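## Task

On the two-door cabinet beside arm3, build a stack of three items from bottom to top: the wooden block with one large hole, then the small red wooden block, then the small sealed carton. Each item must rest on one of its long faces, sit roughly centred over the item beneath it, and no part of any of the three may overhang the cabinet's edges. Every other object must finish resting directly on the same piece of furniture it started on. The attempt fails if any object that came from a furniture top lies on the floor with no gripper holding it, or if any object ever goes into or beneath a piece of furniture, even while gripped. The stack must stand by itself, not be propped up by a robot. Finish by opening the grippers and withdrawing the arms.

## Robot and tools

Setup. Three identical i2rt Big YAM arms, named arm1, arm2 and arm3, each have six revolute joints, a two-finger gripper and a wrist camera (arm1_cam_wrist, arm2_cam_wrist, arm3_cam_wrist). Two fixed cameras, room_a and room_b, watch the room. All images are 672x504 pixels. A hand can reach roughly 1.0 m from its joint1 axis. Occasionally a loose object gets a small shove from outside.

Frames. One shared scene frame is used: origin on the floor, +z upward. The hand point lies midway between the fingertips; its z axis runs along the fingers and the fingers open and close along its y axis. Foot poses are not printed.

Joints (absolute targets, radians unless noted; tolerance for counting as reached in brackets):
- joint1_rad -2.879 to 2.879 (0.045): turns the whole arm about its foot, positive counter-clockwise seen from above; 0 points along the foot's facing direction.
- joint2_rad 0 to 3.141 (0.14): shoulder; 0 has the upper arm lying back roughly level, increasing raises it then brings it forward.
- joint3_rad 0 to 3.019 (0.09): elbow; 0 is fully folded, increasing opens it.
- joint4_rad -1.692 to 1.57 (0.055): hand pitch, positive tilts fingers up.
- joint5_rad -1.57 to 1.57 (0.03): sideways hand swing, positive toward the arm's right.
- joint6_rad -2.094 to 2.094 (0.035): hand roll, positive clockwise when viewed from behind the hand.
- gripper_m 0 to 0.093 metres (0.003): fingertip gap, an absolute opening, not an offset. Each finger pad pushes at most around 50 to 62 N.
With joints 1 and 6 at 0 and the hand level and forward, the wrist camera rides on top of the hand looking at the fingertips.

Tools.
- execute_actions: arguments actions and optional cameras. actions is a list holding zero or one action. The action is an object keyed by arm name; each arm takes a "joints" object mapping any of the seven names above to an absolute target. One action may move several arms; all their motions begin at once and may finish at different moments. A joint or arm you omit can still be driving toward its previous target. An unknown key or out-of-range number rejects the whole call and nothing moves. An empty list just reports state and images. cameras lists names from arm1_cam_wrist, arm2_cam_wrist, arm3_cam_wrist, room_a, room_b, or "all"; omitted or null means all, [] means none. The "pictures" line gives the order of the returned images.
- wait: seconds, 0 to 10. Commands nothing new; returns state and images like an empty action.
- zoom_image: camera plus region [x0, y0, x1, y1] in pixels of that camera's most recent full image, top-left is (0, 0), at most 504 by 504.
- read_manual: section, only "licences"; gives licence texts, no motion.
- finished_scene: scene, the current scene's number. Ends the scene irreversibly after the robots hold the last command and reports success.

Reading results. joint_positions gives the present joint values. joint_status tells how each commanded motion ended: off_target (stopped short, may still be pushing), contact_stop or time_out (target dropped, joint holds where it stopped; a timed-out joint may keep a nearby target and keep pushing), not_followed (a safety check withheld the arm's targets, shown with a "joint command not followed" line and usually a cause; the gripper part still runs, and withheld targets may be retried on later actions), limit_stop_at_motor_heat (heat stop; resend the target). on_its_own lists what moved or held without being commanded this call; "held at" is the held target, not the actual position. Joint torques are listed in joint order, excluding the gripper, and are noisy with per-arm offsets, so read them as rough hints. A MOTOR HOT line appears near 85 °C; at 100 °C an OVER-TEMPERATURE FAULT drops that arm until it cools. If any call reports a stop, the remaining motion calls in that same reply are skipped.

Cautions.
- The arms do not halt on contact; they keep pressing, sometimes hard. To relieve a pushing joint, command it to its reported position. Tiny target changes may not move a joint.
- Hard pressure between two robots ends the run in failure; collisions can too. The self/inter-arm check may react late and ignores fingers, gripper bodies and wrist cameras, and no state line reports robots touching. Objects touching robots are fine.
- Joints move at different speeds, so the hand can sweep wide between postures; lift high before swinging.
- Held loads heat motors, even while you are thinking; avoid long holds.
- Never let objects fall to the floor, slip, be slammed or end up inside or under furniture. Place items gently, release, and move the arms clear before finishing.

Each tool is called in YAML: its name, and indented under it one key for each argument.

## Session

execute_actions:
  actions: []

Scene clock: 0.00 s.
Joint torques (N m, as the arm reports them, + toward a larger angle): no reading
Motor temperatures (°C, as the motors report them): arm1=[25 27 27 27 24 26] | arm2=[26 26 29 27 25 27] | arm3=[25 26 25 26 27 26]
arm1.joint_positions: joint1_rad=-0.214 joint2_rad=+0.577 joint3_rad=+1.351 joint4_rad=-1.344 joint5_rad=+0.195 joint6_rad=+0.704 gripper_m=+0.095
arm1.joint_status: not commanded
arm1.hand: x=-0.7098 y=+0.8305 z=+1.3495 quat_wxyz=(-0.125, -0.831, +0.266, +0.472) (m; scene frame)
arm2.joint_positions: joint1_rad=+0.571 joint2_rad=+0.523 joint3_rad=+1.328 joint4_rad=-1.502 joint5_rad=+0.238 joint6_rad=+0.396 gripper_m=+0.094
arm2.joint_status: not commanded
arm2.hand: x=-0.2428 y=-0.0641 z=+1.4021 quat_wxyz=(-0.197, -0.867, -0.240, +0.389) (m; scene frame)
arm3.joint_positions: joint1_rad=+0.306 joint2_rad=+0.358 joint3_rad=+1.379 joint4_rad=-1.292 joint5_rad=-0.278 joint6_rad=+0.318 gripper_m=+0.094
arm3.joint_status: not commanded
arm3.hand: x=+0.6551 y=-0.7834 z=+1.4374 quat_wxyz=(-0.423, +0.309, -0.733, -0.434) (m; scene frame)
pictures: arm1_cam_wrist, arm2_cam_wrist, arm3_cam_wrist, room_a, room_b
Images, in order (width x height): arm1_cam_wrist 672x504, arm2_cam_wrist 672x504, arm3_cam_wrist 672x504, room_a 672x504, room_b 672x504.

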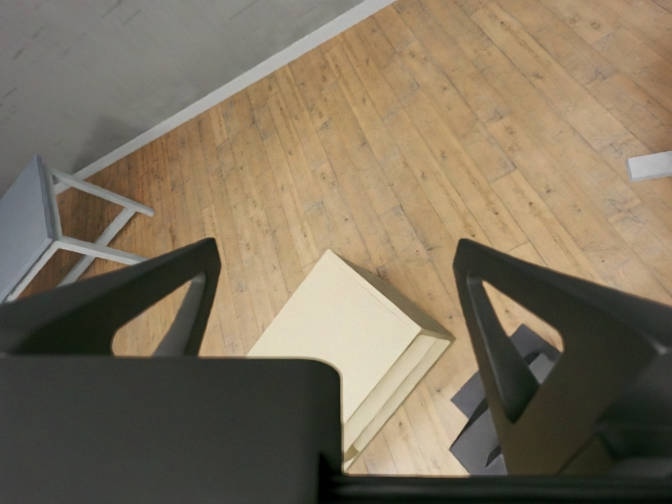

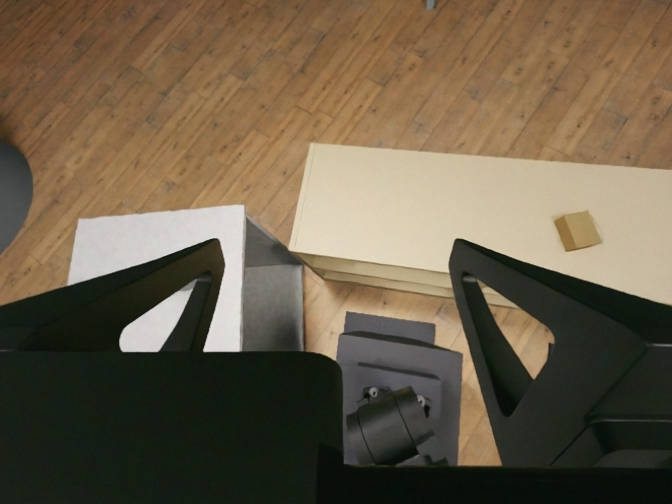

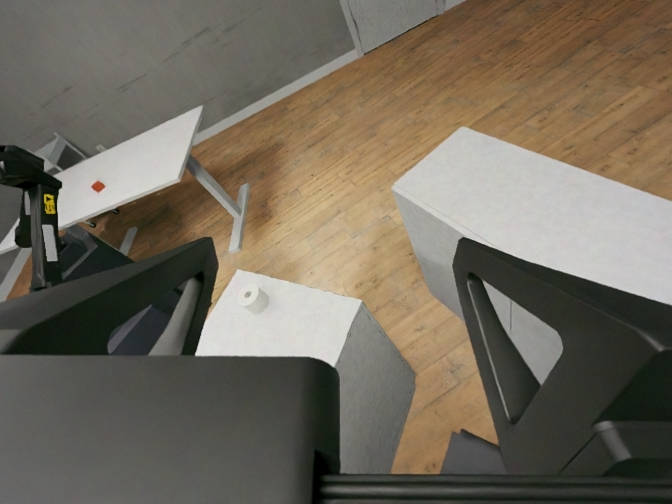

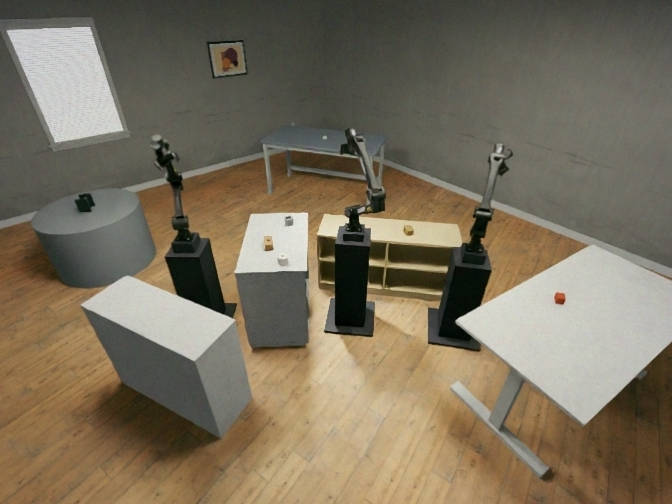

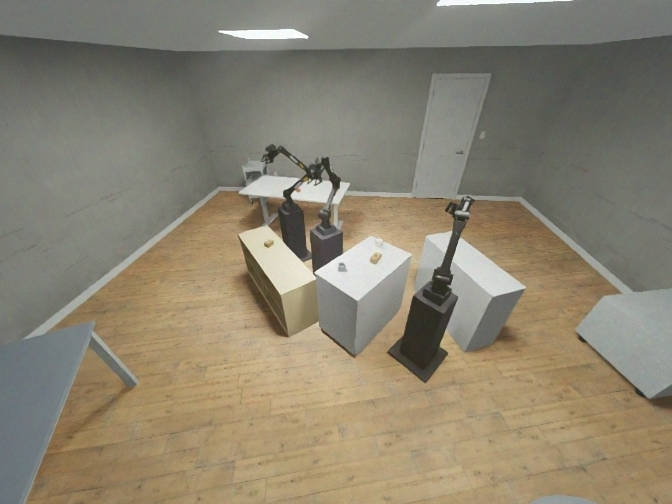

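execute_actions:
  actions:
    - {"arm3":{"joints":{"joint1_rad":1.6,"joint2_rad":1.9,"joint3_rad":1.6,"joint4_rad":-1.25,"joint5_rad":0,"joint6_rad":0}},"arm2":{"joints":{"joint1_rad":-0.75,"joint2_rad":2.35,"joint3_rad":1.74,"joint4_rad":-0.94,"joint5_rad":0,"joint6_rad":0}},"arm1":{"joints":{"joint1_rad":-2.15,"joint2_rad":2.05,"joint3_rad":1.73,"joint4_rad":-1.23,"joint5_rad":0,"joint6_rad":0}}}

Scene clock: 4.73 s.
Joint torques (N m, as the arm reports them, + toward a larger angle): arm1=[  0.82 -19.69   8.15  -0.18  -0.1   -0.15] | arm2=[ -0.04 -21.71   8.12   0.35  -0.07   0.  ] | arm3=[ -0.54 -16.27   8.32   0.     0.07  -0.02]
Motor temperatures (°C, as the motors report them): arm1=[25 27 28 27 24 26] | arm2=[26 26 30 27 25 27] | arm3=[25 26 25 26 27 26]
arm1.joint_positions: joint1_rad=-2.150 joint2_rad=+2.064 joint3_rad=+1.724 joint4_rad=-1.225 joint5_rad=+0.002 joint6_rad=+0.009 gripper_m=+0.095
arm1.joint_status: all done
arm1.hand: x=-0.3796 y=+1.4547 z=+0.8820 quat_wxyz=(+0.004, -0.637, +0.770, +0.007) (m; scene frame)
arm2.joint_positions: joint1_rad=-0.743 joint2_rad=+2.349 joint3_rad=+1.733 joint4_rad=-0.941 joint5_rad=+0.001 joint6_rad=+0.013 gripper_m=+0.094
arm2.joint_status: all done
arm2.hand: x=-0.7494 y=+0.2406 z=+0.7909 quat_wxyz=(+0.000, -0.990, +0.140, +0.009) (m; scene frame)
arm3.joint_positions: joint1_rad=+1.613 joint2_rad=+1.889 joint3_rad=+1.586 joint4_rad=-1.243 joint5_rad=-0.001 joint6_rad=+0.009 gripper_m=+0.094
arm3.joint_status: all done
arm3.hand: x=+0.2686 y=-0.4500 z=+0.9587 quat_wxyz=(-0.001, +0.892, -0.451, -0.013) (m; scene frame)
pictures: arm1_cam_wrist, arm2_cam_wrist, arm3_cam_wrist, room_a, room_b
Images, in order (width x height): arm1_cam_wrist 672x504, arm2_cam_wrist 672x504, arm3_cam_wrist 672x504, room_a 672x504, room_b 672x504.

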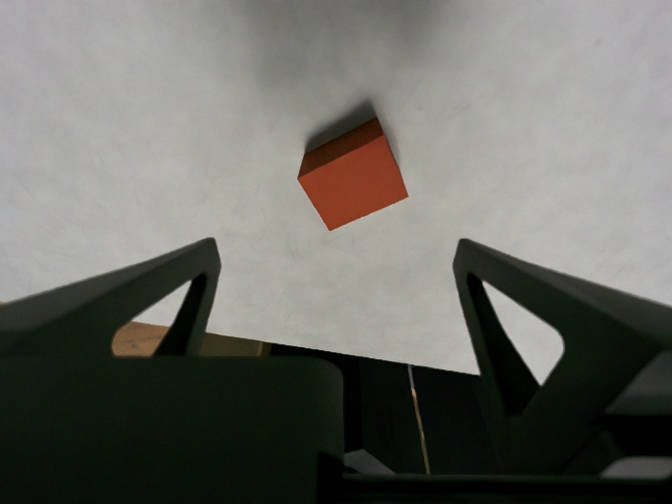

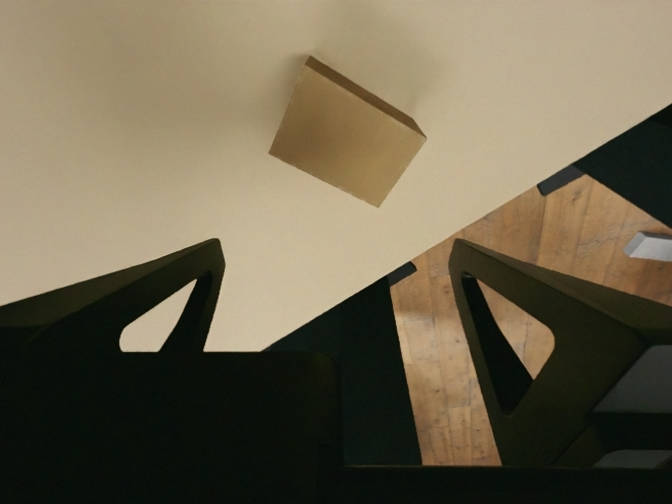

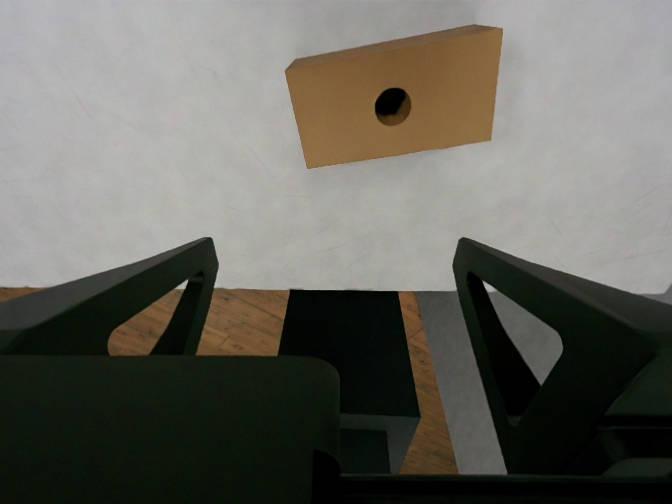

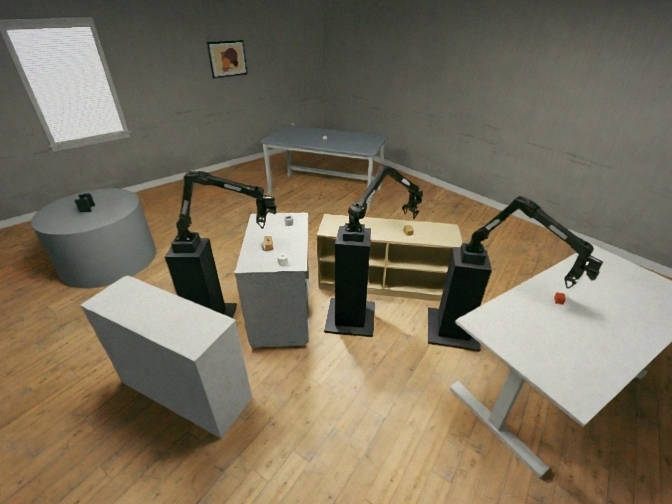

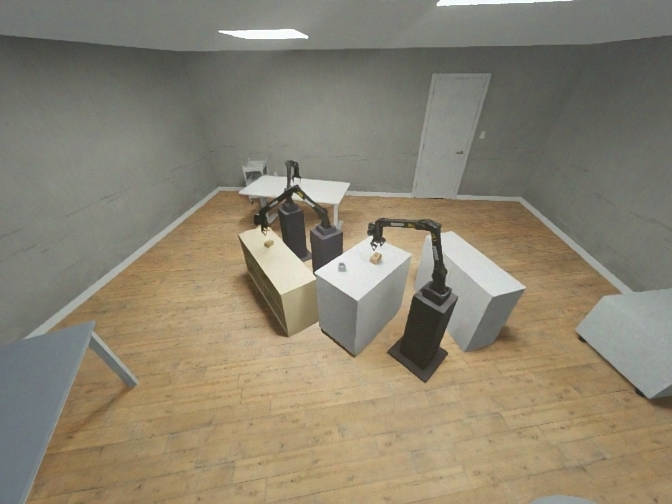

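execute_actions:
  actions:
    - {"arm3":{"joints":{"joint1_rad":1.545,"joint2_rad":2.02,"joint3_rad":1.58,"joint4_rad":-1.115,"joint6_rad":1.35}},"arm2":{"joints":{"joint1_rad":-0.762,"joint2_rad":2.49,"joint3_rad":1.82,"joint4_rad":-0.86,"joint6_rad":-1.05}},"arm1":{"joints":{"joint1_rad":-2.172,"joint2_rad":2.07,"joint3_rad":1.555,"joint4_rad":-1.04,"joint6_rad":1.07}}}
  cameras: ["arm1_cam_wrist","arm2_cam_wrist","arm3_cam_wrist"]

Scene clock: 12.00 s.
Joint torques (N m, as the arm reports them, + toward a larger angle): arm1=[  0.56 -18.25   6.79   0.65  -0.02   0.06] | arm2=[ -0.22 -22.82   9.24   0.85  -0.16  -0.05] | arm3=[  0.84 -18.85   7.31   0.51   0.13   0.18]
Motor temperatures (°C, as the motors report them): arm1=[25 28 29 27 24 26] | arm2=[26 27 31 27 25 27] | arm3=[25 27 26 26 27 26]
arm1.joint_positions: joint1_rad=-2.169 joint2_rad=+2.074 joint3_rad=+1.557 joint4_rad=-1.053 joint5_rad=+0.002 joint6_rad=+1.061 gripper_m=+0.095
arm1.joint_status: all done
arm1.hand: x=-0.3737 y=+1.4274 z=+0.8177 quat_wxyz=(-0.001, -0.155, +0.988, +0.005) (m; scene frame)
arm2.joint_positions: joint1_rad=-0.757 joint2_rad=+2.496 joint3_rad=+1.792 joint4_rad=-0.871 joint5_rad=+0.001 joint6_rad=-1.036 gripper_m=+0.094
arm2.joint_status: all done
arm2.hand: x=-0.7512 y=+0.2507 z=+0.7158 quat_wxyz=(-0.001, -0.930, -0.368, +0.001) (m; scene frame)
arm3.joint_positions: joint1_rad=+1.545 joint2_rad=+2.028 joint3_rad=+1.574 joint4_rad=-1.123 joint5_rad=-0.001 joint6_rad=+1.340 gripper_m=+0.094
arm3.joint_status: all done
arm3.hand: x=+0.2911 y=-0.4147 z=+0.8763 quat_wxyz=(+0.004, +0.393, -0.920, +0.004) (m; scene frame)
pictures: arm1_cam_wrist, arm2_cam_wrist, arm3_cam_wrist
Images, in order (width x height): arm1_cam_wrist 672x504, arm2_cam_wrist 672x504, arm3_cam_wrist 672x504.

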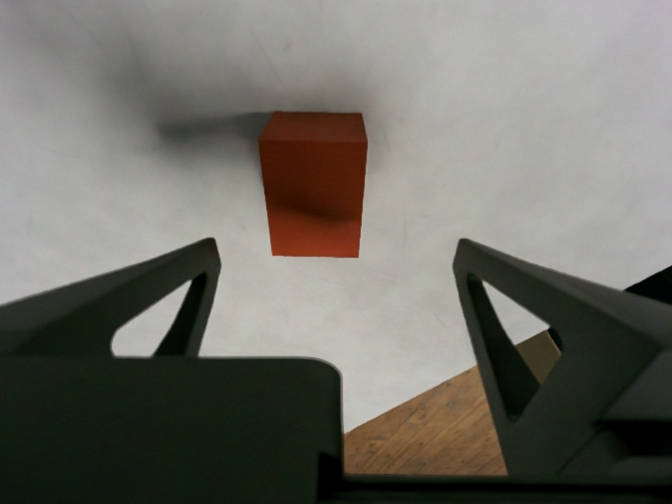

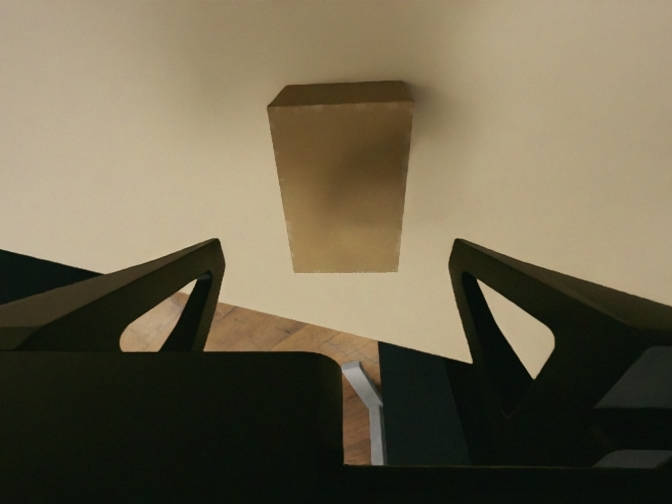

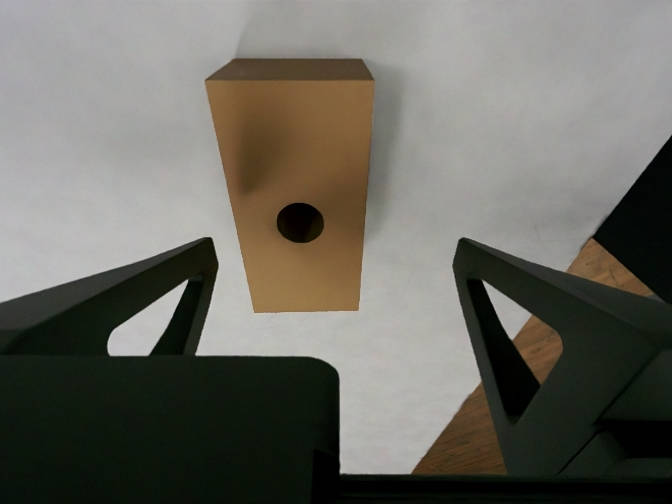

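execute_actions:
  actions:
    - {"arm3":{"joints":{"joint1_rad":1.575,"joint2_rad":2.075,"joint3_rad":1.62,"joint4_rad":-1.07,"joint6_rad":1.38}},"arm2":{"joints":{"joint2_rad":2.6,"joint3_rad":1.86,"joint4_rad":-0.78}},"arm1":{"joints":{"joint2_rad":2.17,"joint4_rad":-0.93}}}
  cameras: ["arm1_cam_wrist","arm2_cam_wrist","arm3_cam_wrist"]

Scene clock: 16.83 s.
Joint torques (N m, as the arm reports them, + toward a larger angle): arm1=[  0.56 -19.74   6.36   0.64  -0.02   0.05] | arm2=[  0.34 -22.72   8.68   0.87  -0.14  -0.02] | arm3=[  1.37 -16.76   9.79   0.61   0.13   0.18]
Motor temperatures (°C, as the motors report them): arm1=[25 29 29 27 24 26] | arm2=[26 28 31 27 25 27] | arm3=[25 27 27 26 27 26]
arm1.joint_positions: joint1_rad=-2.169 joint2_rad=+2.182 joint3_rad=+1.557 joint4_rad=-0.943 joint5_rad=+0.002 joint6_rad=+1.061 gripper_m=+0.095
arm1.joint_status: all done
arm1.hand: x=-0.3724 y=+1.4369 z=+0.7552 quat_wxyz=(-0.001, -0.155, +0.988, +0.006) (m; scene frame)
arm2.joint_positions: joint1_rad=-0.757 joint2_rad=+2.600 joint3_rad=+1.834 joint4_rad=-0.792 joint5_rad=+0.001 joint6_rad=-1.036 gripper_m=+0.094
arm2.joint_status: all done
arm2.hand: x=-0.7554 y=+0.2517 z=+0.6617 quat_wxyz=(+0.004, -0.930, -0.368, +0.007) (m; scene frame)
arm3.joint_positions: joint1_rad=+1.564 joint2_rad=+2.057 joint3_rad=+1.580 joint4_rad=-1.079 joint5_rad=-0.001 joint6_rad=+1.370 gripper_m=+0.094
arm3.joint_status: all done
arm3.hand: x=+0.2761 y=-0.4125 z=+0.8617 quat_wxyz=(+0.006, +0.388, -0.922, -0.006) (m; scene frame)
pictures: arm1_cam_wrist, arm2_cam_wrist, arm3_cam_wrist
Images, in order (width x height): arm1_cam_wrist 672x504, arm2_cam_wrist 672x504, arm3_cam_wrist 672x504.

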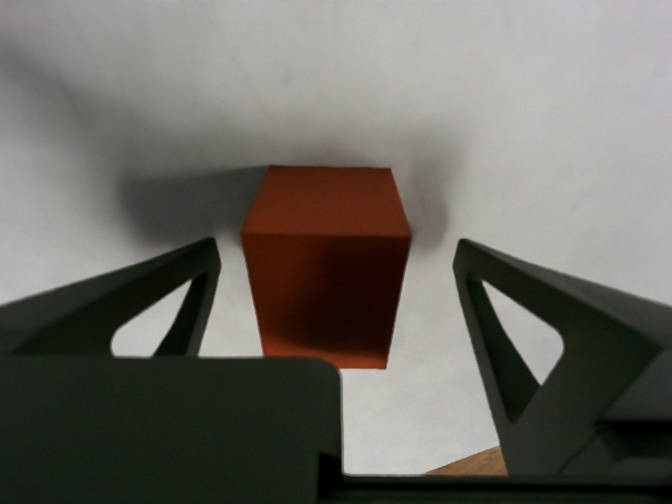

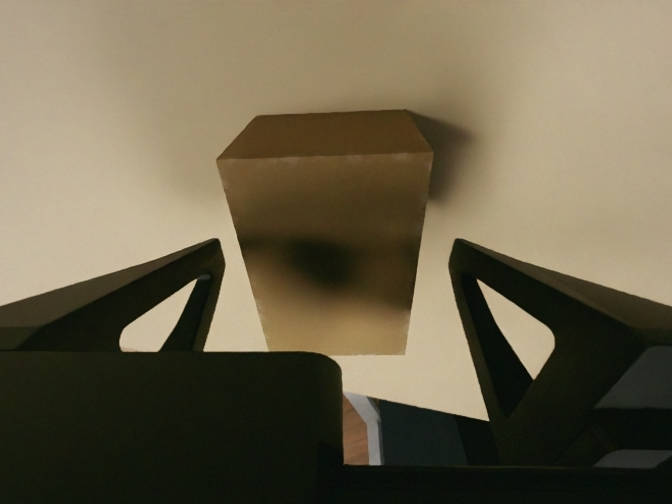

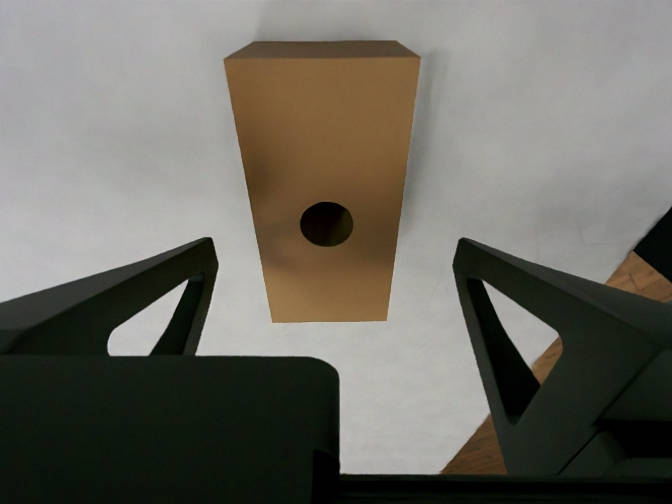

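execute_actions:
  actions:
    - {"arm3":{"joints":{"joint2_rad":2.13,"joint3_rad":1.59,"joint4_rad":-1.01}},"arm2":{"joints":{"gripper_m":0.04}},"arm1":{"joints":{"gripper_m":0.025}}}
  cameras: []

execute_actions:
  actions:
    - {"arm3":{"joints":{"gripper_m":0.04}},"arm2":{"joints":{"joint2_rad":2.05,"joint4_rad":-1.3}},"arm1":{"joints":{"joint2_rad":2.05,"joint3_rad":1.74,"joint4_rad":-1.23}}}
  cameras: ["arm3_cam_wrist"]

Scene clock: 19.30 s.
Joint torques (N m, as the arm reports them, + toward a larger angle): arm1=[  0.58 -19.54   6.34   0.58   0.     0.04] | arm2=[  0.22 -23.38   8.78   0.8   -0.14  -0.05] | arm3=[  1.78 -18.15   7.51   0.6    0.13   0.18]
Motor temperatures (°C, as the motors report them): arm1=[25 29 29 27 24 26] | arm2=[26 28 32 27 25 27] | arm3=[25 27 27 26 27 26]
arm1.joint_positions: joint1_rad=-2.169 joint2_rad=+2.182 joint3_rad=+1.557 joint4_rad=-0.942 joint5_rad=+0.002 joint6_rad=+1.062 gripper_m=+0.045
arm1.joint_status: gripper_m off_target (ended at +0.045, target +0.025)
arm1.hand: x=-0.3725 y=+1.4371 z=+0.7552 quat_wxyz=(-0.001, -0.155, +0.988, +0.007) (m; scene frame)
arm2.joint_positions: joint1_rad=-0.757 joint2_rad=+2.600 joint3_rad=+1.834 joint4_rad=-0.792 joint5_rad=+0.001 joint6_rad=-1.037 gripper_m=+0.059
arm2.joint_status: gripper_m off_target (ended at +0.059, target +0.040)
arm2.hand: x=-0.7556 y=+0.2517 z=+0.6617 quat_wxyz=(+0.004, -0.930, -0.369, +0.007) (m; scene frame)
arm3.joint_positions: joint1_rad=+1.564 joint2_rad=+2.122 joint3_rad=+1.580 joint4_rad=-1.018 joint5_rad=-0.001 joint6_rad=+1.370 gripper_m=+0.094
arm3.joint_status: all done
arm3.hand: x=+0.2725 y=-0.4078 z=+0.8239 quat_wxyz=(+0.006, +0.387, -0.922, -0.004) (m; scene frame)
pictures: none
No camera images: the call's "cameras" was empty. Leave "cameras" out to get every camera's image.

Scene clock: 20.97 s.
Joint torques (N m, as the arm reports them, + toward a larger angle): arm1=[  0.55 -18.09  10.13  -0.53   0.     0.04] | arm2=[  0.2  -21.92   9.95  -0.15  -0.14   0.  ] | arm3=[  1.58 -18.08   7.29   0.48   0.14   0.18]
Motor temperatures (°C, as the motors report them): arm1=[25 29 30 27 24 26] | arm2=[26 28 32 27 25 27] | arm3=[25 27 27 26 27 26]
arm1.joint_positions: joint1_rad=-2.169 joint2_rad=+2.048 joint3_rad=+1.706 joint4_rad=-1.219 joint5_rad=+0.002 joint6_rad=+1.062 gripper_m=+0.045
arm1.joint_status: all done
arm1.hand: x=-0.3690 y=+1.4486 z=+0.8848 quat_wxyz=(+0.000, -0.155, +0.988, +0.010) (m; scene frame)
arm2.joint_positions: joint1_rad=-0.757 joint2_rad=+2.063 joint3_rad=+1.850 joint4_rad=-1.287 joint5_rad=+0.001 joint6_rad=-1.037 gripper_m=+0.059
arm2.joint_status: all done
arm2.hand: x=-0.7458 y=+0.2501 z=+1.0108 quat_wxyz=(+0.022, -0.929, -0.368, +0.030) (m; scene frame)
arm3.joint_positions: joint1_rad=+1.564 joint2_rad=+2.122 joint3_rad=+1.580 joint4_rad=-1.017 joint5_rad=-0.001 joint6_rad=+1.371 gripper_m=+0.059
arm3.joint_status: gripper_m off_target (ended at +0.059, target +0.040)
arm3.hand: x=+0.2722 y=-0.4074 z=+0.8239 quat_wxyz=(+0.006, +0.387, -0.922, -0.005) (m; scene frame)
pictures: arm3_cam_wrist
Images, in order (width x height): arm3_cam_wrist 672x504.

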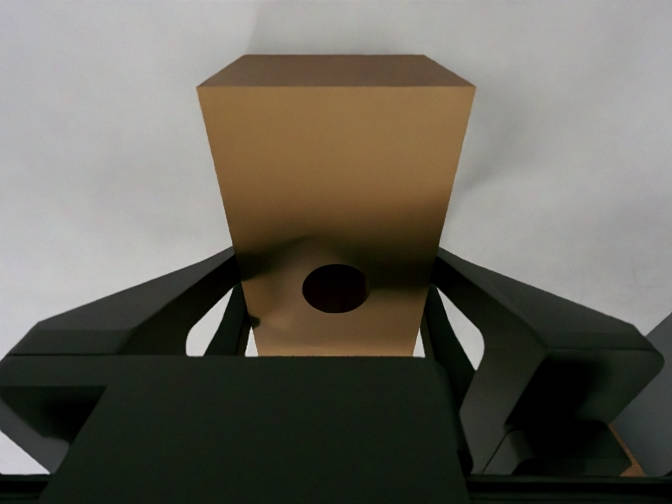

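execute_actions:
  actions:
    - {"arm3":{"joints":{"joint2_rad":1.85,"joint4_rad":-1.29}},"arm2":{"joints":{"joint1_rad":0.5,"joint6_rad":0}},"arm1":{"joints":{"joint1_rad":-0.8}}}
  cameras: []

execute_actions:
  actions:
    - {"arm3":{"joints":{"joint1_rad":0.0}},"arm2":{"joints":{"joint1_rad":1.6,"joint3_rad":1.67,"joint4_rad":-1.17}},"arm1":{"joints":{"joint1_rad":0.81,"joint6_rad":1.5}}}

Scene clock: 25.17 s.
Joint torques (N m, as the arm reports them, + toward a larger angle): arm1=[  0.13 -18.56  10.13  -0.53   0.15   0.04] | arm2=[  0.88 -21.66   9.94  -0.07   0.03   0.21] | arm3=[  1.54 -16.51   8.72  -0.14   0.16   0.19]
Motor temperatures (°C, as the motors report them): arm1=[25 29 30 27 24 26] | arm2=[26 28 32 27 25 27] | arm3=[25 28 27 26 27 26]
arm1.joint_positions: joint1_rad=-0.796 joint2_rad=+2.052 joint3_rad=+1.706 joint4_rad=-1.219 joint5_rad=-0.003 joint6_rad=+1.062 gripper_m=+0.045
arm1.joint_status: all done
arm1.hand: x=-1.0619 y=+1.0812 z=+0.8838 quat_wxyz=(-0.001, -0.746, +0.666, +0.009) (m; scene frame)
arm2.joint_positions: joint1_rad=+0.498 joint2_rad=+2.063 joint3_rad=+1.850 joint4_rad=-1.287 joint5_rad=-0.001 joint6_rad=-0.014 gripper_m=+0.059
arm2.joint_status: all done
arm2.hand: x=-0.4868 y=-0.4703 z=+1.0109 quat_wxyz=(-0.017, -0.880, -0.474, +0.034) (m; scene frame)
arm3.joint_positions: joint1_rad=+1.564 joint2_rad=+1.857 joint3_rad=+1.571 joint4_rad=-1.283 joint5_rad=-0.001 joint6_rad=+1.371 gripper_m=+0.059
arm3.joint_status: all done
arm3.hand: x=+0.3000 y=-0.4459 z=+0.9703 quat_wxyz=(+0.005, +0.387, -0.922, +0.001) (m; scene frame)
pictures: none
No camera images: the call's "cameras" was empty. Leave "cameras" out to get every camera's image.

Scene clock: 27.27 s.
Joint torques (N m, as the arm reports them, + toward a larger angle): arm1=[ -0.05 -18.65  10.04  -0.61   0.16   0.06] | arm2=[  0.52 -20.89   8.06   0.53   0.04   0.2 ] | arm3=[  0.39 -17.28   8.65  -0.1    0.08   0.17]
Motor temperatures (°C, as the motors report them): arm1=[25 29 31 27 24 26] | arm2=[26 28 32 27 25 27] | arm3=[25 28 27 26 27 26]
arm1.joint_positions: joint1_rad=+0.814 joint2_rad=+2.052 joint3_rad=+1.706 joint4_rad=-1.219 joint5_rad=-0.003 joint6_rad=+1.491 gripper_m=+0.045
arm1.joint_status: all done
arm1.hand: x=-0.7077 y=+0.2632 z=+0.8731 quat_wxyz=(+0.001, -0.990, +0.138, +0.004) (m; scene frame)
arm2.joint_positions: joint1_rad=+1.598 joint2_rad=+2.060 joint3_rad=+1.675 joint4_rad=-1.173 joint5_rad=-0.001 joint6_rad=-0.011 gripper_m=+0.059
arm2.joint_status: all done
arm2.hand: x=+0.1761 y=-0.4727 z=+0.9453 quat_wxyz=(-0.004, -0.504, -0.863, +0.005) (m; scene frame)
arm3.joint_positions: joint1_rad=-0.006 joint2_rad=+1.859 joint3_rad=+1.571 joint4_rad=-1.281 joint5_rad=+0.001 joint6_rad=+1.371 gripper_m=+0.059
arm3.joint_status: all done
arm3.hand: x=+1.0785 y=-0.5957 z=+0.9641 quat_wxyz=(+0.002, -0.378, -0.926, +0.004) (m; scene frame)
pictures: arm1_cam_wrist, arm2_cam_wrist, arm3_cam_wrist, room_a, room_b
Images, in order (width x height): arm1_cam_wrist 672x504, arm2_cam_wrist 672x504, arm3_cam_wrist 672x504, room_a 672x504, room_b 672x504.

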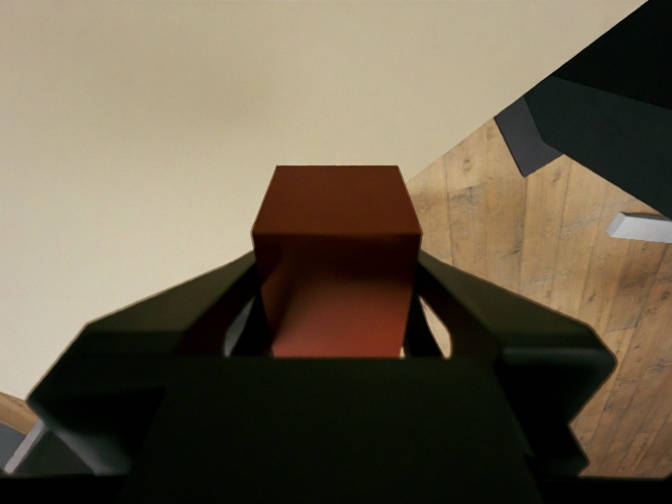

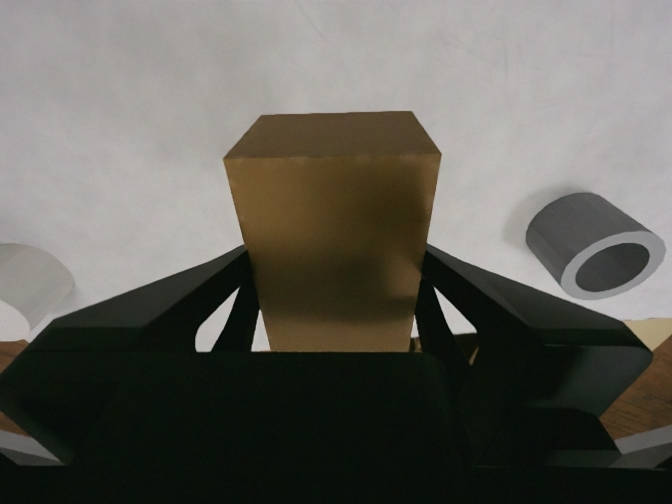

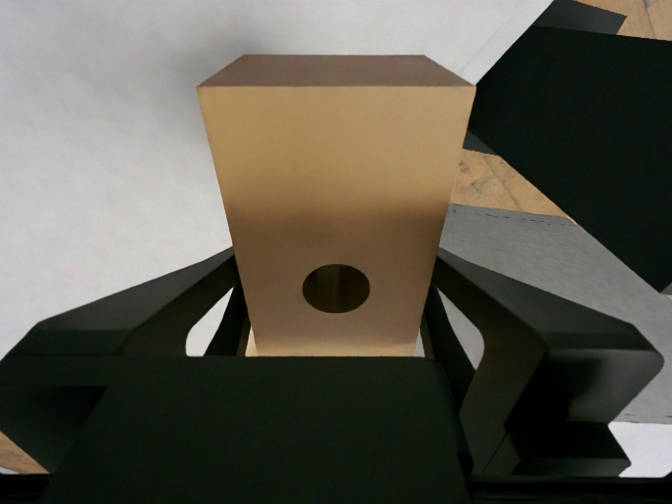

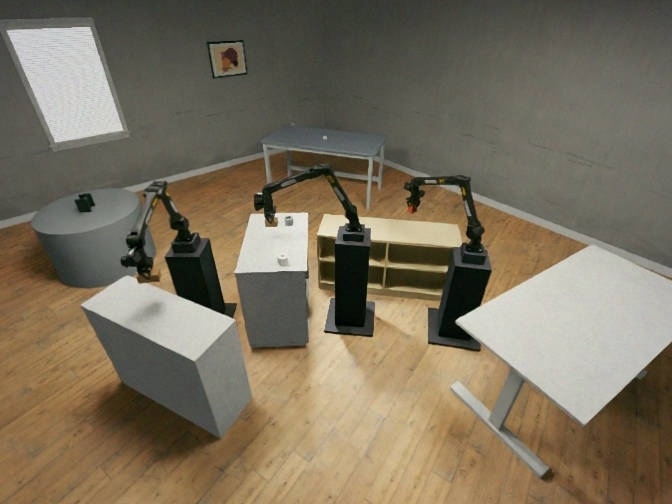

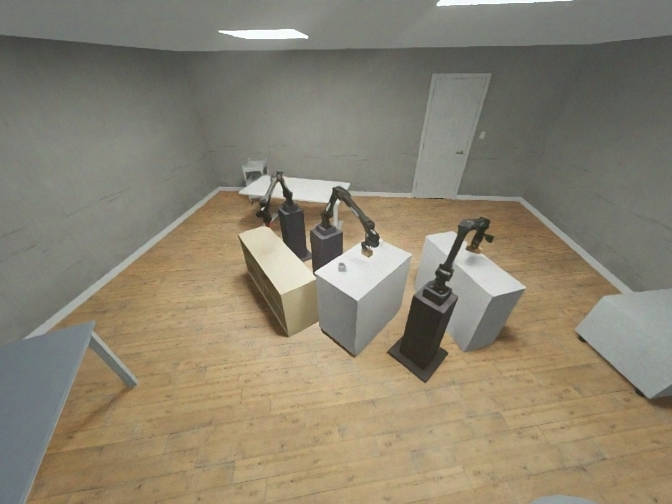

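execute_actions:
  actions:
    - {"arm3":{"joints":{"joint1_rad":-0.3,"joint2_rad":2.14,"joint3_rad":1.7,"joint4_rad":-1.06,"joint6_rad":1.65}},"arm2":{"joints":{"joint2_rad":2.21,"joint4_rad":-1.0}},"arm1":{"joints":{"joint1_rad":0.79,"joint2_rad":2.39,"joint4_rad":-0.85}}}
  cameras: ["arm3_cam_wrist","room_a"]

execute_actions:
  actions:
    - {"arm3":{"joints":{"joint2_rad":2.21}},"arm2":{"joints":{"joint2_rad":2.27}},"arm1":{"joints":{"joint2_rad":2.45}}}
  cameras: ["arm3_cam_wrist","room_a"]

Scene clock: 31.77 s.
Joint torques (N m, as the arm reports them, + toward a larger angle): arm1=[  0.1  -21.77   8.1    0.54   0.16   0.05] | arm2=[  0.57 -22.18   8.27   1.06   0.05   0.19] | arm3=[  0.84 -21.53   8.51   0.32   0.09   0.16]
Motor temperatures (°C, as the motors report them): arm1=[25 29 31 27 24 26] | arm2=[26 29 32 27 25 27] | arm3=[25 28 27 26 27 26]
arm1.joint_positions: joint1_rad=+0.792 joint2_rad=+2.407 joint3_rad=+1.713 joint4_rad=-0.862 joint5_rad=-0.002 joint6_rad=+1.491 gripper_m=+0.045
arm1.joint_status: all done
arm1.hand: x=-0.7321 y=+0.2449 z=+0.6574 quat_wxyz=(-0.003, -0.989, +0.149, +0.005) (m; scene frame)
arm2.joint_positions: joint1_rad=+1.598 joint2_rad=+2.224 joint3_rad=+1.663 joint4_rad=-1.013 joint5_rad=-0.001 joint6_rad=-0.011 gripper_m=+0.059
arm2.joint_status: all done
arm2.hand: x=+0.1812 y=-0.4832 z=+0.8427 quat_wxyz=(+0.003, -0.504, -0.863, +0.001) (m; scene frame)
arm3.joint_positions: joint1_rad=-0.301 joint2_rad=+2.176 joint3_rad=+1.674 joint4_rad=-1.064 joint5_rad=+0.000 joint6_rad=+1.639 gripper_m=+0.059
arm3.joint_status: all done
arm3.hand: x=+1.2138 y=-0.7247 z=+0.8182 quat_wxyz=(+0.000, -0.620, -0.784, +0.002) (m; scene frame)
pictures: arm3_cam_wrist, room_a
Images, in order (width x height): arm3_cam_wrist 672x504, room_a 672x504.

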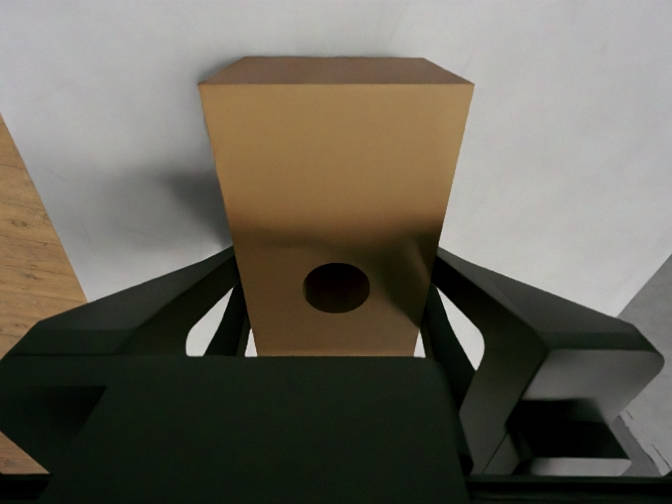

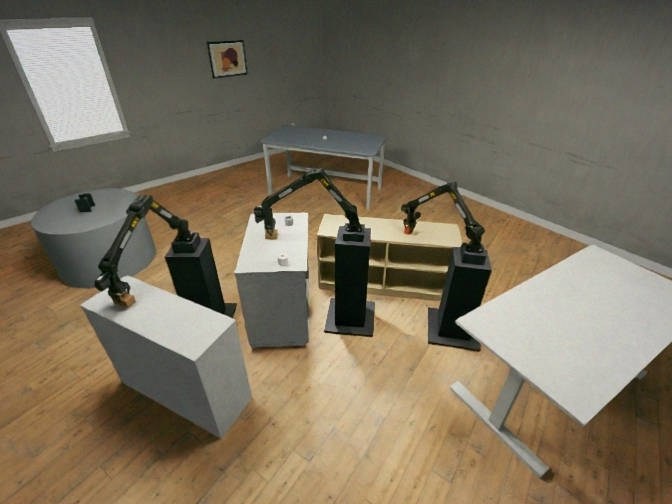

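Scene clock: 32.60 s.
Joint torques (N m, as the arm reports them, + toward a larger angle): arm1=[  0.29 -18.77   7.88   0.32   0.13   0.04] | arm2=[  0.53 -18.44   8.16   0.87   0.07   0.19] | arm3=[  0.38 -18.75   8.4    0.21   0.13   0.18]
Motor temperatures (°C, as the motors report them): arm1=[25 29 31 27 24 26] | arm2=[26 29 32 27 25 27] | arm3=[25 28 28 26 27 26]
arm1.joint_positions: joint1_rad=+0.792 joint2_rad=+2.430 joint3_rad=+1.714 joint4_rad=-0.858 joint5_rad=-0.001 joint6_rad=+1.492 gripper_m=+0.045
arm1.joint_status: all done
arm1.hand: x=-0.7304 y=+0.2499 z=+0.6435 quat_wxyz=(+0.006, -0.989, +0.150, +0.003) (m; scene frame)
arm2.joint_positions: joint1_rad=+1.598 joint2_rad=+2.242 joint3_rad=+1.663 joint4_rad=-1.010 joint5_rad=-0.003 joint6_rad=-0.011 gripper_m=+0.059
arm2.joint_status: all done
arm2.hand: x=+0.1800 y=-0.4806 z=+0.8316 quat_wxyz=(+0.009, -0.504, -0.863, -0.004) (m; scene frame)
arm3.joint_positions: joint1_rad=-0.301 joint2_rad=+2.194 joint3_rad=+1.675 joint4_rad=-1.063 joint5_rad=+0.000 joint6_rad=+1.641 gripper_m=+0.059
arm3.joint_status: all done
arm3.hand: x=+1.2115 y=-0.7255 z=+0.8071 quat_wxyz=(+0.004, -0.621, -0.784, +0.009) (m; scene frame)
pictures: arm3_cam_wrist, room_a
Images, in order (width x height): arm3_cam_wrist 672x504, room_a 672x504.

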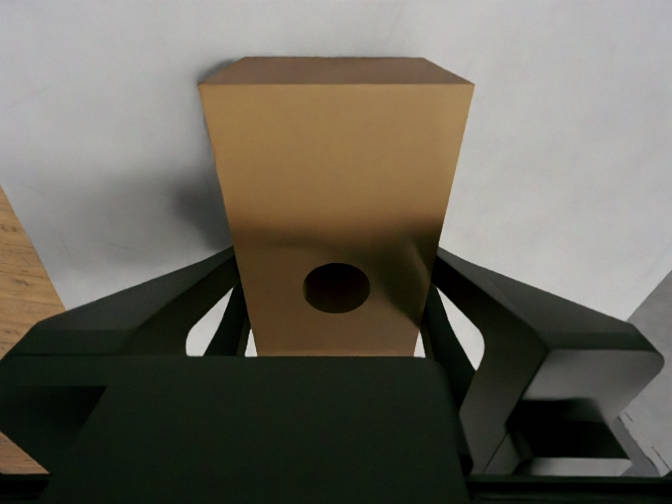

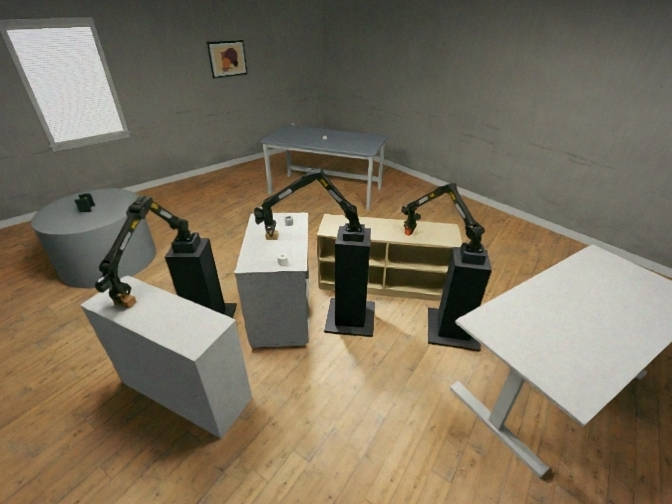

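execute_actions:
  actions:
    - {"arm3":{"joints":{"joint2_rad":2.19,"gripper_m":0.093}},"arm2":{"joints":{"joint2_rad":2.24,"gripper_m":0.093}},"arm1":{"joints":{"joint2_rad":2.42,"gripper_m":0.093}}}
  cameras: ["arm1_cam_wrist","arm2_cam_wrist","arm3_cam_wrist"]

execute_actions:
  actions:
    - {"arm3":{"joints":{"joint2_rad":1.85,"joint4_rad":-1.35}},"arm2":{"joints":{"joint2_rad":2.0,"joint4_rad":-1.2}},"arm1":{"joints":{"joint2_rad":2.0,"joint4_rad":-1.2}}}
  cameras: []

execute_actions:
  actions:
    - {"arm2":{"joints":{"joint1_rad":-0.755,"joint3_rad":1.77}},"arm1":{"joints":{"joint1_rad":-1.0,"joint2_rad":0.6,"joint3_rad":1.0}}}
  cameras: []

execute_actions:
  actions:
    - {"arm2":{"joints":{"joint2_rad":2.48,"joint4_rad":-0.82}}}
  cameras: ["arm2_cam_wrist"]

Scene clock: 37.17 s.
Joint torques (N m, as the arm reports them, + toward a larger angle): arm1=[  0.34 -21.09   7.94   0.33   0.13   0.04] | arm2=[  0.3  -20.73   8.05   0.81   0.04   0.21] | arm3=[  0.35 -19.38   8.2    0.19   0.11   0.17]
Motor temperatures (°C, as the motors report them): arm1=[25 30 31 27 24 26] | arm2=[26 29 32 27 25 27] | arm3=[25 28 28 26 27 26]
arm1.joint_positions: joint1_rad=+0.792 joint2_rad=+2.430 joint3_rad=+1.714 joint4_rad=-0.858 joint5_rad=-0.001 joint6_rad=+1.492 gripper_m=+0.093
arm1.joint_status: all done
arm1.hand: x=-0.7304 y=+0.2499 z=+0.6435 quat_wxyz=(+0.006, -0.989, +0.150, +0.003) (m; scene frame)
arm2.joint_positions: joint1_rad=+1.598 joint2_rad=+2.242 joint3_rad=+1.663 joint4_rad=-1.010 joint5_rad=-0.002 joint6_rad=-0.011 gripper_m=+0.093
arm2.joint_status: all done
arm2.hand: x=+0.1800 y=-0.4807 z=+0.8318 quat_wxyz=(+0.009, -0.504, -0.863, -0.004) (m; scene frame)
arm3.joint_positions: joint1_rad=-0.301 joint2_rad=+2.194 joint3_rad=+1.675 joint4_rad=-1.063 joint5_rad=+0.000 joint6_rad=+1.641 gripper_m=+0.093
arm3.joint_status: all done
arm3.hand: x=+1.2115 y=-0.7255 z=+0.8071 quat_wxyz=(+0.004, -0.621, -0.784, +0.009) (m; scene frame)
pictures: arm1_cam_wrist, arm2_cam_wrist, arm3_cam_wrist
Images, in order (width x height): arm1_cam_wrist 672x504, arm2_cam_wrist 672x504, arm3_cam_wrist 672x504.

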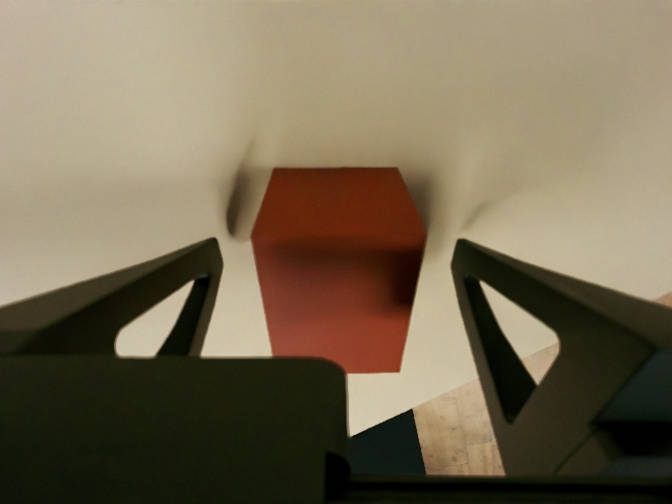

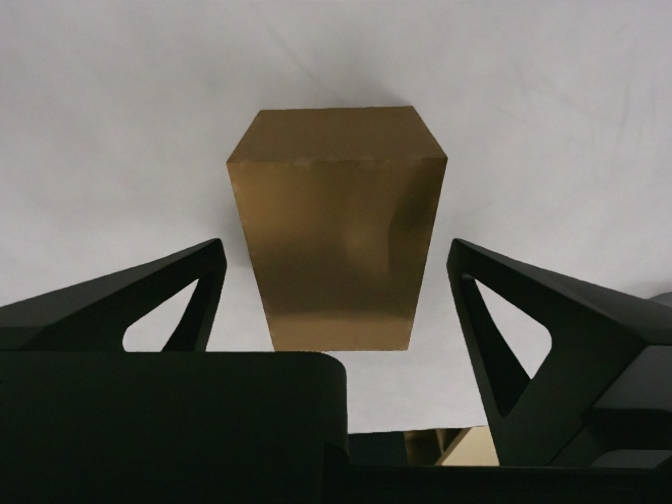

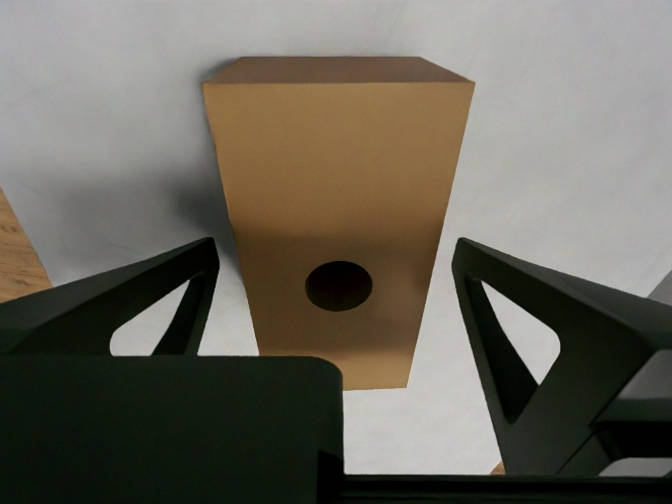

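Scene clock: 38.73 s.
Joint torques (N m, as the arm reports them, + toward a larger angle): arm1=[  0.29 -19.16   9.01  -0.39   0.12   0.03] | arm2=[  0.32 -18.81   9.22  -0.18   0.1    0.2 ] | arm3=[  0.42 -16.06   8.77  -0.14   0.09   0.16]
Motor temperatures (°C, as the motors report them): arm1=[25 30 31 27 24 26] | arm2=[26 29 32 27 25 27] | arm3=[25 28 28 26 27 26]
arm1.joint_positions: joint1_rad=+0.792 joint2_rad=+2.009 joint3_rad=+1.724 joint4_rad=-1.189 joint5_rad=-0.001 joint6_rad=+1.492 gripper_m=+0.093
arm1.joint_status: all done
arm1.hand: x=-0.7264 y=+0.2530 z=+0.9061 quat_wxyz=(-0.043, -0.988, +0.149, +0.014) (m; scene frame)
arm2.joint_positions: joint1_rad=+1.598 joint2_rad=+1.994 joint3_rad=+1.663 joint4_rad=-1.185 joint5_rad=-0.002 joint6_rad=-0.011 gripper_m=+0.093
arm2.joint_status: all done
arm2.hand: x=+0.1750 y=-0.4701 z=+0.9803 quat_wxyz=(-0.023, -0.504, -0.863, +0.015) (m; scene frame)
arm3.joint_positions: joint1_rad=-0.301 joint2_rad=+1.844 joint3_rad=+1.685 joint4_rad=-1.343 joint5_rad=+0.000 joint6_rad=+1.641 gripper_m=+0.093
arm3.joint_status: all done
arm3.hand: x=+1.1715 y=-0.7372 z=+1.0160 quat_wxyz=(-0.018, -0.621, -0.784, -0.024) (m; scene frame)
pictures: none
No camera images: the call's "cameras" was empty. Leave "cameras" out to get every camera's image.

Scene clock: 41.23 s.
Joint torques (N m, as the arm reports them, + toward a larger angle): arm1=[ 0.37  2.43  7.71  0.93 -0.05 -0.04] | arm2=[  0.47 -19.04  12.25  -0.03  -0.07   0.2 ] | arm3=[  0.69 -16.16   8.61  -0.01   0.1    0.17]
Motor temperatures (°C, as the motors report them): arm1=[25 29 31 27 24 26] | arm2=[26 29 33 27 25 27] | arm3=[25 28 28 26 27 26]
arm1.joint_positions: joint1_rad=-0.996 joint2_rad=+0.594 joint3_rad=+1.010 joint4_rad=-1.190 joint5_rad=+0.003 joint6_rad=+1.492 gripper_m=+0.093
arm1.joint_status: all done
arm1.hand: x=-0.7134 y=+0.9925 z=+1.2024 quat_wxyz=(-0.167, -0.462, +0.795, +0.356) (m; scene frame)
arm2.joint_positions: joint1_rad=-0.756 joint2_rad=+1.995 joint3_rad=+1.731 joint4_rad=-1.188 joint5_rad=+0.002 joint6_rad=-0.011 gripper_m=+0.093
arm2.joint_status: all done
arm2.hand: x=-0.7329 y=+0.2457 z=+1.0087 quat_wxyz=(+0.008, -0.989, +0.134, +0.061) (m; scene frame)
arm3.joint_positions: joint1_rad=-0.301 joint2_rad=+1.844 joint3_rad=+1.685 joint4_rad=-1.343 joint5_rad=+0.000 joint6_rad=+1.641 gripper_m=+0.093
arm3.joint_status: not commanded
arm3.hand: x=+1.1715 y=-0.7372 z=+1.0160 quat_wxyz=(-0.018, -0.621, -0.784, -0.024) (m; scene frame)
pictures: none
No camera images: the call's "cameras" was empty. Leave "cameras" out to get every camera's image.

Scene clock: 42.73 s.
Joint torques (N m, as the arm reports them, + toward a larger angle): arm1=[ 0.35  2.43  7.71  0.92 -0.05 -0.04] | arm2=[  0.81 -21.75   8.23   1.12  -0.09   0.21] | arm3=[  0.24 -16.06   8.61  -0.03   0.11   0.15]
Motor temperatures (°C, as the motors report them): arm1=[25 29 31 27 24 26] | arm2=[26 29 33 27 25 27] | arm3=[25 28 28 26 27 26]
arm1.joint_positions: joint1_rad=-0.996 joint2_rad=+0.594 joint3_rad=+1.010 joint4_rad=-1.190 joint5_rad=+0.003 joint6_rad=+1.492 gripper_m=+0.093
arm1.joint_status: not commanded
arm1.hand: x=-0.7134 y=+0.9925 z=+1.2024 quat_wxyz=(-0.167, -0.462, +0.795, +0.356) (m; scene frame)
arm2.joint_positions: joint1_rad=-0.756 joint2_rad=+2.474 joint3_rad=+1.754 joint4_rad=-0.833 joint5_rad=+0.002 joint6_rad=-0.011 gripper_m=+0.093
arm2.joint_status: all done
arm2.hand: x=-0.7489 y=+0.2493 z=+0.7190 quat_wxyz=(+0.001, -0.991, +0.134, +0.011) (m; scene frame)
arm3.joint_positions: joint1_rad=-0.301 joint2_rad=+1.844 joint3_rad=+1.685 joint4_rad=-1.343 joint5_rad=+0.000 joint6_rad=+1.641 gripper_m=+0.093
arm3.joint_status: not commanded
arm3.hand: x=+1.1715 y=-0.7372 z=+1.0160 quat_wxyz=(-0.018, -0.621, -0.784, -0.024) (m; scene frame)
pictures: arm2_cam_wrist
Images, in order (width x height): arm2_cam_wrist 672x504.

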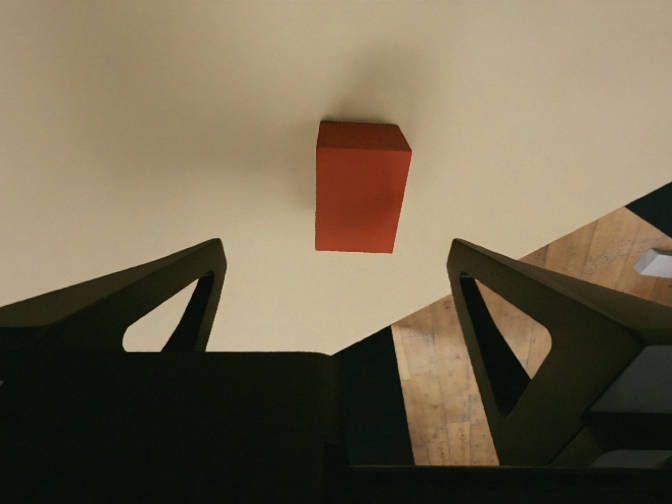

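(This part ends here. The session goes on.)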